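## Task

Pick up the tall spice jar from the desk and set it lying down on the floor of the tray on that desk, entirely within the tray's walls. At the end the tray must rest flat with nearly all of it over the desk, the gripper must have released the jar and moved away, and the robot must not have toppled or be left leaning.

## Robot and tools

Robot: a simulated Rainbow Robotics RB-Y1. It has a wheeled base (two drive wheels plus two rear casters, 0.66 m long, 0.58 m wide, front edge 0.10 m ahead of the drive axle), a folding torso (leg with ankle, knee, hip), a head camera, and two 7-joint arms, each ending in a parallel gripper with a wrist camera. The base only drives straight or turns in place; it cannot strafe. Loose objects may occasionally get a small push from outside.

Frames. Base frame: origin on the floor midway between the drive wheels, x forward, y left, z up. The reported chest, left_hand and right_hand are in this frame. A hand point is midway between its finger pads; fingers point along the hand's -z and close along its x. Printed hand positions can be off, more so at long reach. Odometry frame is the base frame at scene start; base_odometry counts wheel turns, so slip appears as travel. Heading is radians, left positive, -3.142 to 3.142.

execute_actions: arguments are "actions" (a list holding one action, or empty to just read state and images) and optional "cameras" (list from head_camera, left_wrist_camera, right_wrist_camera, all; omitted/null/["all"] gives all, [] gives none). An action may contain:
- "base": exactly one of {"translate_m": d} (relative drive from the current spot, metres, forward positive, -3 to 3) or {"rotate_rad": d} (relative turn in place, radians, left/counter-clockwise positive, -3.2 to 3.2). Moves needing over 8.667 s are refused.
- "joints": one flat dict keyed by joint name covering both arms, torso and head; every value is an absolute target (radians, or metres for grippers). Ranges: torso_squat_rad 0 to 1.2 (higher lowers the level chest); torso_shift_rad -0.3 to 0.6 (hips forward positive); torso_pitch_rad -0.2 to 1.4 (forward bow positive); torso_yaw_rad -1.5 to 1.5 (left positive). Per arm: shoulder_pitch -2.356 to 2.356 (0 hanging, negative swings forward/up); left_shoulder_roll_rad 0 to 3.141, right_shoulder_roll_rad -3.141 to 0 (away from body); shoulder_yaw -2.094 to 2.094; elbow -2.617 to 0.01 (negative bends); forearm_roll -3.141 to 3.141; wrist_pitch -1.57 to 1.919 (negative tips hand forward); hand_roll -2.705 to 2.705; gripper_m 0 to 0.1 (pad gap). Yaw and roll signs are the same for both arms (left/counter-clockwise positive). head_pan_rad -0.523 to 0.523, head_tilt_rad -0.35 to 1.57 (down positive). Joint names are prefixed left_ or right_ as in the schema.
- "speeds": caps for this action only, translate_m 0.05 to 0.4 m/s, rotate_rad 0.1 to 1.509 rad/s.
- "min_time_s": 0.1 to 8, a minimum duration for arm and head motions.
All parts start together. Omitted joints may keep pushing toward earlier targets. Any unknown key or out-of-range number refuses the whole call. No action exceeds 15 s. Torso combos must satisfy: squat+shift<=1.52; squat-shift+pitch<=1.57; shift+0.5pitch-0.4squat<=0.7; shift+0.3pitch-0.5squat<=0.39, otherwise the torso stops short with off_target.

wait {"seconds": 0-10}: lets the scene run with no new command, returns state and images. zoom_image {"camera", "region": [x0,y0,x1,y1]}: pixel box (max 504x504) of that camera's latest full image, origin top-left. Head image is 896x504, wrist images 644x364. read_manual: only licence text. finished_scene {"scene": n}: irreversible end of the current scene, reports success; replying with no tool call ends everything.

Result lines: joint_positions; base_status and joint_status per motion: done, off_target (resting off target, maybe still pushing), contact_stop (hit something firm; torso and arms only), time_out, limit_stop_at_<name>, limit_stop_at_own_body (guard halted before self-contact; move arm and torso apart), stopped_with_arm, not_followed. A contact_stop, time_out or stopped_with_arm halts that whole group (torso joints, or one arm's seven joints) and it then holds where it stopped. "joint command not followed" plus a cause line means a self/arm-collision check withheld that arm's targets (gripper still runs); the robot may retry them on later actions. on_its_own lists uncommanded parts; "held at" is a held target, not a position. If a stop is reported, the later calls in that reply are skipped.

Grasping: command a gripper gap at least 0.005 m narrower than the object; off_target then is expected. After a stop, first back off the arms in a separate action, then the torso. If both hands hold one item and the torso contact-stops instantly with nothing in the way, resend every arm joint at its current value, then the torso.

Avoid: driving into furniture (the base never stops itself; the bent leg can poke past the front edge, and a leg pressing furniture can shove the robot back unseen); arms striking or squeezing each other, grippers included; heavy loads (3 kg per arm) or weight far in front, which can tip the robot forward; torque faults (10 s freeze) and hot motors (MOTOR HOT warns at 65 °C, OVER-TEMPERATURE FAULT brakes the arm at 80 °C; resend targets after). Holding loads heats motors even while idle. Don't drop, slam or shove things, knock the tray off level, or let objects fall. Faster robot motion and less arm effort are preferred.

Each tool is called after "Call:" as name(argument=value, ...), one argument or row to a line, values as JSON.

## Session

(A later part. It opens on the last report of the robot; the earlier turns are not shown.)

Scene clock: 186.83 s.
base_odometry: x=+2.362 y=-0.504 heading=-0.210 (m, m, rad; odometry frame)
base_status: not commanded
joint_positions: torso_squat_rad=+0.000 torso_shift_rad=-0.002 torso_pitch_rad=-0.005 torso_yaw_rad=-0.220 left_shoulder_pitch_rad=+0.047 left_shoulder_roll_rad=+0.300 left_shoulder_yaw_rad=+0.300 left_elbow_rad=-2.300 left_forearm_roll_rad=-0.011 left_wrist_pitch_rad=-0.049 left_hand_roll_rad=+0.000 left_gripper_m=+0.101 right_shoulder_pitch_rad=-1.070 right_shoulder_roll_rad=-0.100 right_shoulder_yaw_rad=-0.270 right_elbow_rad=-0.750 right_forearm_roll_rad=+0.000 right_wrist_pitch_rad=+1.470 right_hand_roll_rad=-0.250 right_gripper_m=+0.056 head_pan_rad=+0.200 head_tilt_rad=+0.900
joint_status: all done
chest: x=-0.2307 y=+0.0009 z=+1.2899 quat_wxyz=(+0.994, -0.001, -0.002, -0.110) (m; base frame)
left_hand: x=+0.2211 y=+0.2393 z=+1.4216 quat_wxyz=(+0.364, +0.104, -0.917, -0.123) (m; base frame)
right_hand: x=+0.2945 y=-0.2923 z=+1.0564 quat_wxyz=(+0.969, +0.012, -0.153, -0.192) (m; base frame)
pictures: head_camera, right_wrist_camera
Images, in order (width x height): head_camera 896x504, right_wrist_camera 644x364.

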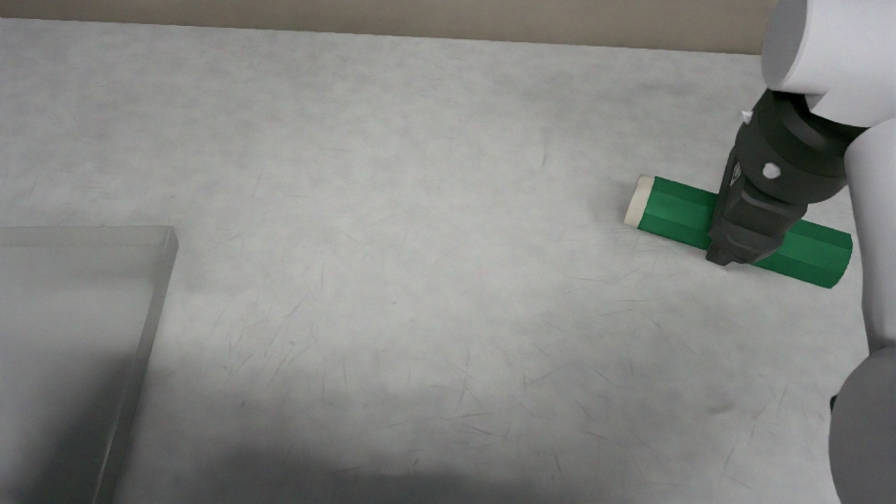

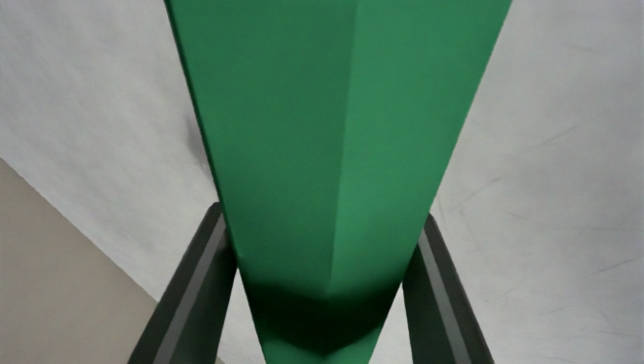

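Call:
execute_actions(
  actions=[
    {"joints":{"right_shoulder_pitch_rad":-1.15,"right_wrist_pitch_rad":1.55,"torso_yaw_rad":0.99,"right_hand_roll_rad":0.45,"head_pan_rad":-0.35},"min_time_s":3},
  ],
  cameras=["head_camera","right_wrist_camera"],
)

Scene clock: 202.50 s.
base_odometry: x=+2.362 y=-0.504 heading=-0.210 (m, m, rad; odometry frame)
base_status: not commanded
joint_positions: torso_squat_rad=+0.000 torso_shift_rad=-0.002 torso_pitch_rad=-0.005 torso_yaw_rad=+0.990 left_shoulder_pitch_rad=+0.047 left_shoulder_roll_rad=+0.300 left_shoulder_yaw_rad=+0.300 left_elbow_rad=-2.300 left_forearm_roll_rad=-0.011 left_wrist_pitch_rad=-0.049 left_hand_roll_rad=+0.000 left_gripper_m=+0.101 right_shoulder_pitch_rad=-1.150 right_shoulder_roll_rad=-0.100 right_shoulder_yaw_rad=-0.270 right_elbow_rad=-0.750 right_forearm_roll_rad=+0.000 right_wrist_pitch_rad=+1.550 right_hand_roll_rad=+0.450 right_gripper_m=+0.056 head_pan_rad=-0.350 head_tilt_rad=+0.900
joint_status: all done
chest: x=-0.2309 y=+0.0008 z=+1.2899 quat_wxyz=(+0.880, -0.002, -0.002, +0.475) (m; base frame)
left_hand: x=-0.2947 y=+0.5085 z=+1.4188 quat_wxyz=(+0.370, +0.606, -0.696, +0.108) (m; base frame)
right_hand: x=+0.2189 y=+0.3981 z=+1.0928 quat_wxyz=(+0.707, +0.045, -0.141, +0.691) (m; base frame)
pictures: head_camera, right_wrist_camera
Images, in order (width x height): head_camera 896x504, right_wrist_camera 644x364.

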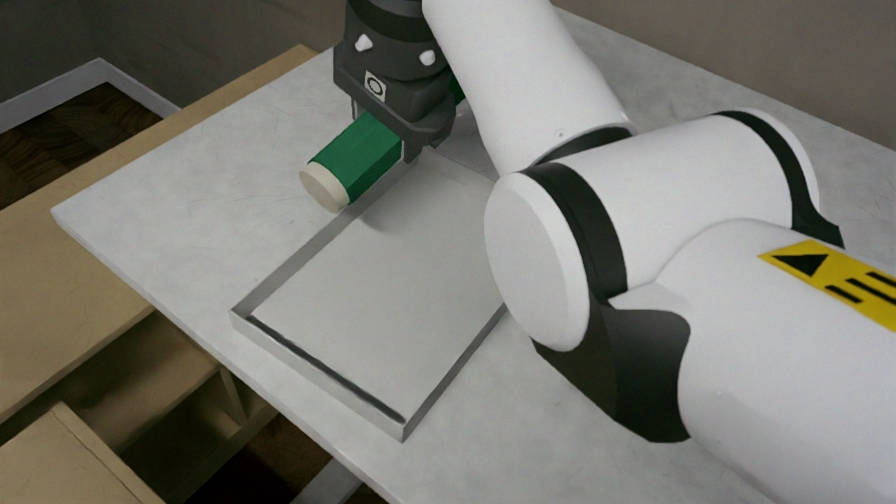

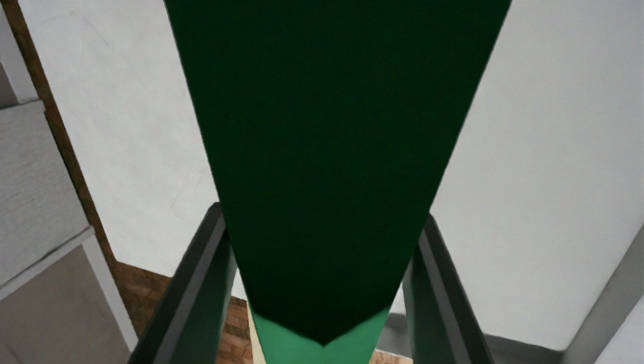

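Call:
execute_actions(
  actions=[
    {"base":{"translate_m":-0.08},"joints":{"torso_yaw_rad":0.9,"right_hand_roll_rad":0.54,"head_pan_rad":-0.5,"head_tilt_rad":1.0}},
  ],
  cameras=[],
)

Call:
execute_actions(
  actions=[
    {"joints":{"torso_squat_rad":0.4}},
  ],
  cameras=["head_camera","right_wrist_camera"],
)

Scene clock: 214.87 s.
base_odometry: x=+2.284 y=-0.488 heading=-0.209 (m, m, rad; odometry frame)
base_status: done
joint_positions: torso_squat_rad=+0.000 torso_shift_rad=-0.002 torso_pitch_rad=-0.005 torso_yaw_rad=+0.900 left_shoulder_pitch_rad=+0.047 left_shoulder_roll_rad=+0.300 left_shoulder_yaw_rad=+0.300 left_elbow_rad=-2.300 left_forearm_roll_rad=-0.011 left_wrist_pitch_rad=-0.049 left_hand_roll_rad=+0.000 left_gripper_m=+0.101 right_shoulder_pitch_rad=-1.150 right_shoulder_roll_rad=-0.100 right_shoulder_yaw_rad=-0.270 right_elbow_rad=-0.750 right_forearm_roll_rad=+0.000 right_wrist_pitch_rad=+1.550 right_hand_roll_rad=+0.540 right_gripper_m=+0.056 head_pan_rad=-0.500 head_tilt_rad=+1.000
joint_status: all done
chest: x=-0.2309 y=+0.0008 z=+1.2899 quat_wxyz=(+0.900, -0.002, -0.002, +0.435) (m; base frame)
left_hand: x=-0.2489 y=+0.5121 z=+1.4190 quat_wxyz=(+0.375, +0.574, -0.722, +0.091) (m; base frame)
right_hand: x=+0.2528 y=+0.3561 z=+1.0932 quat_wxyz=(+0.707, +0.032, -0.145, +0.691) (m; base frame)
pictures: none
No camera images: the call's "cameras" was empty. Leave "cameras" out to get every camera's image.

Scene clock: 217.00 s.
base_odometry: x=+2.284 y=-0.488 heading=-0.209 (m, m, rad; odometry frame)
base_status: not commanded
joint_positions: torso_squat_rad=+0.400 torso_shift_rad=-0.002 torso_pitch_rad=-0.005 torso_yaw_rad=+0.900 left_shoulder_pitch_rad=+0.047 left_shoulder_roll_rad=+0.300 left_shoulder_yaw_rad=+0.300 left_elbow_rad=-2.300 left_forearm_roll_rad=-0.011 left_wrist_pitch_rad=-0.049 left_hand_roll_rad=+0.000 left_gripper_m=+0.101 right_shoulder_pitch_rad=-1.150 right_shoulder_roll_rad=-0.100 right_shoulder_yaw_rad=-0.270 right_elbow_rad=-0.750 right_forearm_roll_rad=+0.000 right_wrist_pitch_rad=+1.550 right_hand_roll_rad=+0.540 right_gripper_m=+0.056 head_pan_rad=-0.500 head_tilt_rad=+1.000
joint_status: all done
chest: x=-0.2308 y=+0.0008 z=+1.2347 quat_wxyz=(+0.900, -0.002, -0.002, +0.435) (m; base frame)
left_hand: x=-0.2488 y=+0.5121 z=+1.3638 quat_wxyz=(+0.375, +0.574, -0.722, +0.091) (m; base frame)
right_hand: x=+0.2529 y=+0.3561 z=+1.0379 quat_wxyz=(+0.707, +0.032, -0.145, +0.691) (m; base frame)
pictures: head_camera, right_wrist_camera
Images, in order (width x height): head_camera 896x504, right_wrist_camera 644x364.

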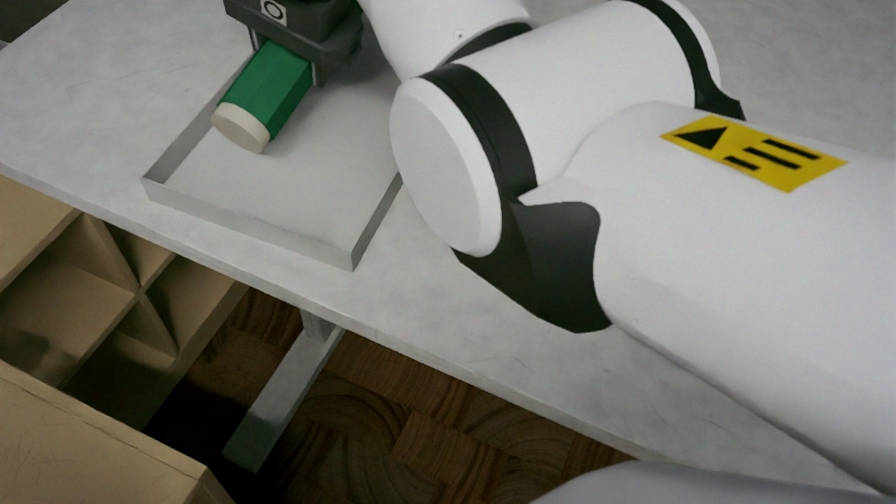

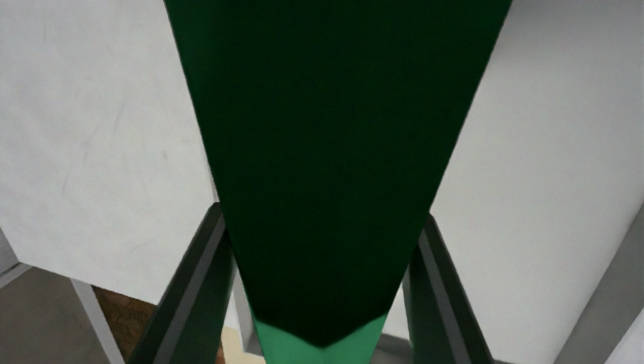

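Call:
execute_actions(
  actions=[
    {"base":{"translate_m":-0.065},"joints":{"torso_yaw_rad":0.82,"right_hand_roll_rad":0.62}},
  ],
  cameras=[],
)

Call:
execute_actions(
  actions=[
    {"joints":{"torso_squat_rad":0.5,"right_shoulder_pitch_rad":-1.12,"right_wrist_pitch_rad":1.52}},
  ],
  cameras=["head_camera","right_wrist_camera"],
)

Scene clock: 222.87 s.
base_odometry: x=+2.220 y=-0.474 heading=-0.208 (m, m, rad; odometry frame)
base_status: done
joint_positions: torso_squat_rad=+0.400 torso_shift_rad=-0.002 torso_pitch_rad=-0.005 torso_yaw_rad=+0.820 left_shoulder_pitch_rad=+0.047 left_shoulder_roll_rad=+0.300 left_shoulder_yaw_rad=+0.300 left_elbow_rad=-2.300 left_forearm_roll_rad=-0.011 left_wrist_pitch_rad=-0.049 left_hand_roll_rad=+0.000 left_gripper_m=+0.101 right_shoulder_pitch_rad=-1.150 right_shoulder_roll_rad=-0.100 right_shoulder_yaw_rad=-0.270 right_elbow_rad=-0.750 right_forearm_roll_rad=+0.000 right_wrist_pitch_rad=+1.550 right_hand_roll_rad=+0.620 right_gripper_m=+0.056 head_pan_rad=-0.500 head_tilt_rad=+1.000
joint_status: all done
chest: x=-0.2308 y=+0.0008 z=+1.2347 quat_wxyz=(+0.917, -0.002, -0.002, +0.399) (m; base frame)
left_hand: x=-0.2078 y=+0.5118 z=+1.3640 quat_wxyz=(+0.378, +0.545, -0.745, +0.076) (m; base frame)
right_hand: x=+0.2798 y=+0.3164 z=+1.0381 quat_wxyz=(+0.707, +0.021, -0.148, +0.691) (m; base frame)
pictures: none
No camera images: the call's "cameras" was empty. Leave "cameras" out to get every camera's image.

Scene clock: 223.97 s.
base_odometry: x=+2.220 y=-0.474 heading=-0.208 (m, m, rad; odometry frame)
base_status: not commanded
joint_positions: torso_squat_rad=+0.500 torso_shift_rad=-0.002 torso_pitch_rad=-0.005 torso_yaw_rad=+0.820 left_shoulder_pitch_rad=+0.047 left_shoulder_roll_rad=+0.300 left_shoulder_yaw_rad=+0.300 left_elbow_rad=-2.300 left_forearm_roll_rad=-0.011 left_wrist_pitch_rad=-0.049 left_hand_roll_rad=+0.000 left_gripper_m=+0.101 right_shoulder_pitch_rad=-1.121 right_shoulder_roll_rad=-0.100 right_shoulder_yaw_rad=-0.270 right_elbow_rad=-0.750 right_forearm_roll_rad=+0.000 right_wrist_pitch_rad=+1.520 right_hand_roll_rad=+0.620 right_gripper_m=+0.055 head_pan_rad=-0.500 head_tilt_rad=+1.000
joint_status: all done
chest: x=-0.2308 y=+0.0007 z=+1.2042 quat_wxyz=(+0.917, -0.002, -0.002, +0.399) (m; base frame)
left_hand: x=-0.2079 y=+0.5118 z=+1.3336 quat_wxyz=(+0.378, +0.545, -0.745, +0.076) (m; base frame)
right_hand: x=+0.2832 y=+0.3123 z=+0.9939 quat_wxyz=(+0.710, +0.022, -0.149, +0.688) (m; base frame)
pictures: head_camera, right_wrist_camera
Images, in order (width x height): head_camera 896x504, right_wrist_camera 644x364.

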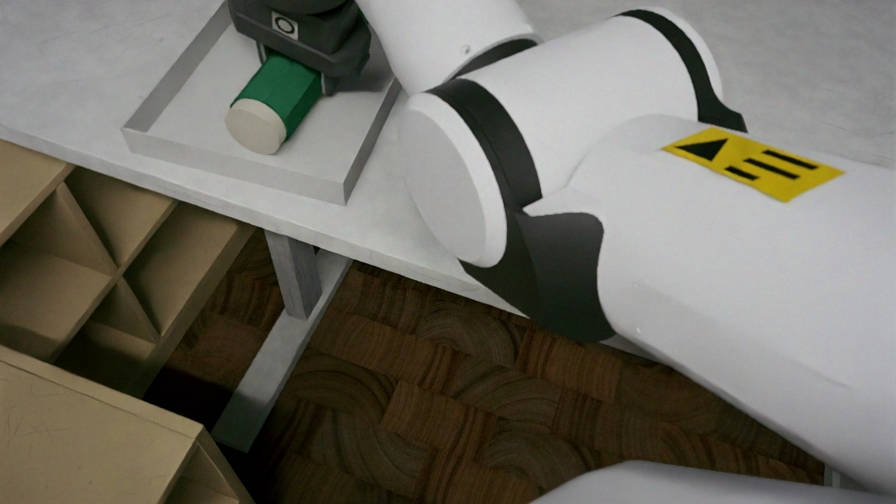

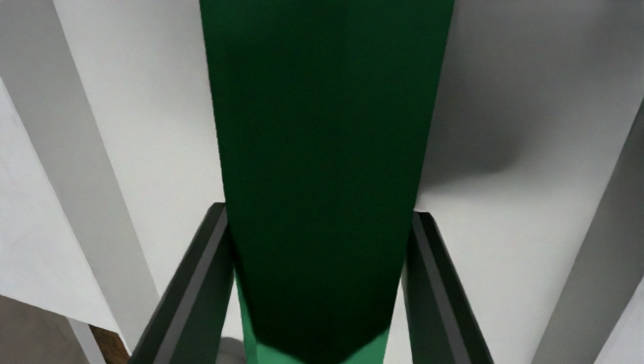

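Call:
execute_actions(
  actions=[
    {"joints":{"right_gripper_m":0.1}},
  ],
  cameras=[],
)

Call:
execute_actions(
  actions=[
    {"joints":{"torso_squat_rad":0.0}},
  ],
  cameras=[],
)

Call:
execute_actions(
  actions=[
    {"base":{"translate_m":-0.35},"joints":{"torso_yaw_rad":0.0,"right_shoulder_pitch_rad":-0.6,"right_elbow_rad":-2.0,"right_wrist_pitch_rad":0.5,"head_pan_rad":0.4,"head_tilt_rad":0.7}},
  ],
  cameras=["head_camera"],
)

Scene clock: 231.03 s.
base_odometry: x=+2.220 y=-0.474 heading=-0.208 (m, m, rad; odometry frame)
base_status: not commanded
joint_positions: torso_squat_rad=+0.500 torso_shift_rad=-0.002 torso_pitch_rad=-0.005 torso_yaw_rad=+0.820 left_shoulder_pitch_rad=+0.047 left_shoulder_roll_rad=+0.300 left_shoulder_yaw_rad=+0.300 left_elbow_rad=-2.300 left_forearm_roll_rad=-0.011 left_wrist_pitch_rad=-0.049 left_hand_roll_rad=+0.000 left_gripper_m=+0.101 right_shoulder_pitch_rad=-1.121 right_shoulder_roll_rad=-0.100 right_shoulder_yaw_rad=-0.270 right_elbow_rad=-0.750 right_forearm_roll_rad=+0.000 right_wrist_pitch_rad=+1.520 right_hand_roll_rad=+0.620 right_gripper_m=+0.100 head_pan_rad=-0.500 head_tilt_rad=+1.000
joint_status: all done
chest: x=-0.2308 y=+0.0007 z=+1.2042 quat_wxyz=(+0.917, -0.002, -0.002, +0.399) (m; base frame)
left_hand: x=-0.2079 y=+0.5118 z=+1.3336 quat_wxyz=(+0.378, +0.545, -0.745, +0.076) (m; base frame)
right_hand: x=+0.2832 y=+0.3122 z=+0.9938 quat_wxyz=(+0.710, +0.022, -0.149, +0.687) (m; base frame)
pictures: none
No camera images: the call's "cameras" was empty. Leave "cameras" out to get every camera's image.

Scene clock: 233.50 s.
base_odometry: x=+2.220 y=-0.474 heading=-0.208 (m, m, rad; odometry frame)
base_status: not commanded
joint_positions: torso_squat_rad=+0.000 torso_shift_rad=-0.002 torso_pitch_rad=-0.005 torso_yaw_rad=+0.820 left_shoulder_pitch_rad=+0.047 left_shoulder_roll_rad=+0.300 left_shoulder_yaw_rad=+0.300 left_elbow_rad=-2.300 left_forearm_roll_rad=-0.011 left_wrist_pitch_rad=-0.049 left_hand_roll_rad=+0.000 left_gripper_m=+0.101 right_shoulder_pitch_rad=-1.120 right_shoulder_roll_rad=-0.100 right_shoulder_yaw_rad=-0.270 right_elbow_rad=-0.750 right_forearm_roll_rad=+0.000 right_wrist_pitch_rad=+1.520 right_hand_roll_rad=+0.620 right_gripper_m=+0.100 head_pan_rad=-0.500 head_tilt_rad=+1.000
joint_status: all done
chest: x=-0.2308 y=+0.0008 z=+1.2899 quat_wxyz=(+0.917, -0.002, -0.002, +0.399) (m; base frame)
left_hand: x=-0.2079 y=+0.5118 z=+1.4193 quat_wxyz=(+0.378, +0.545, -0.745, +0.076) (m; base frame)
right_hand: x=+0.2831 y=+0.3122 z=+1.0792 quat_wxyz=(+0.711, +0.022, -0.149, +0.687) (m; base frame)
pictures: none
No camera images: the call's "cameras" was empty. Leave "cameras" out to get every camera's image.

Scene clock: 235.93 s.
base_odometry: x=+1.878 y=-0.402 heading=-0.209 (m, m, rad; odometry frame)
base_status: done
joint_positions: torso_squat_rad=+0.000 torso_shift_rad=-0.002 torso_pitch_rad=-0.005 torso_yaw_rad=+0.000 left_shoulder_pitch_rad=+0.047 left_shoulder_roll_rad=+0.300 left_shoulder_yaw_rad=+0.300 left_elbow_rad=-2.300 left_forearm_roll_rad=-0.011 left_wrist_pitch_rad=-0.049 left_hand_roll_rad=+0.000 left_gripper_m=+0.101 right_shoulder_pitch_rad=-0.600 right_shoulder_roll_rad=-0.100 right_shoulder_yaw_rad=-0.270 right_elbow_rad=-2.000 right_forearm_roll_rad=+0.000 right_wrist_pitch_rad=+0.500 right_hand_roll_rad=+0.620 right_gripper_m=+0.100 head_pan_rad=+0.400 head_tilt_rad=+0.700
joint_status: all done
chest: x=-0.2308 y=+0.0008 z=+1.2899 quat_wxyz=(+1.000, -0.001, -0.002, +0.000) (m; base frame)
left_hand: x=+0.1581 y=+0.3322 z=+1.4214 quat_wxyz=(+0.375, +0.204, -0.901, -0.082) (m; base frame)
right_hand: x=+0.3071 y=-0.2662 z=+1.4724 quat_wxyz=(+0.486, -0.298, -0.811, +0.131) (m; base frame)
pictures: head_camera
Images, in order (width x height): head_camera 896x504.

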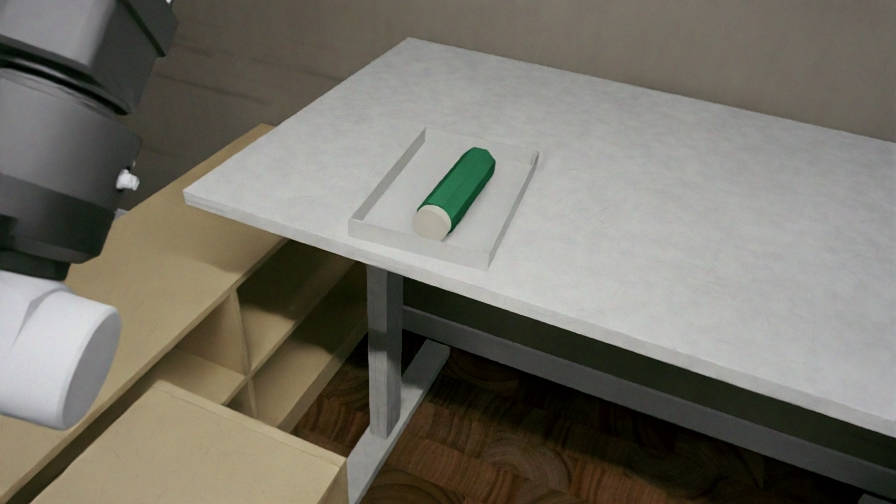

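Call:
finished_scene(
  scene=1,
)

The scene is finished: the task was done.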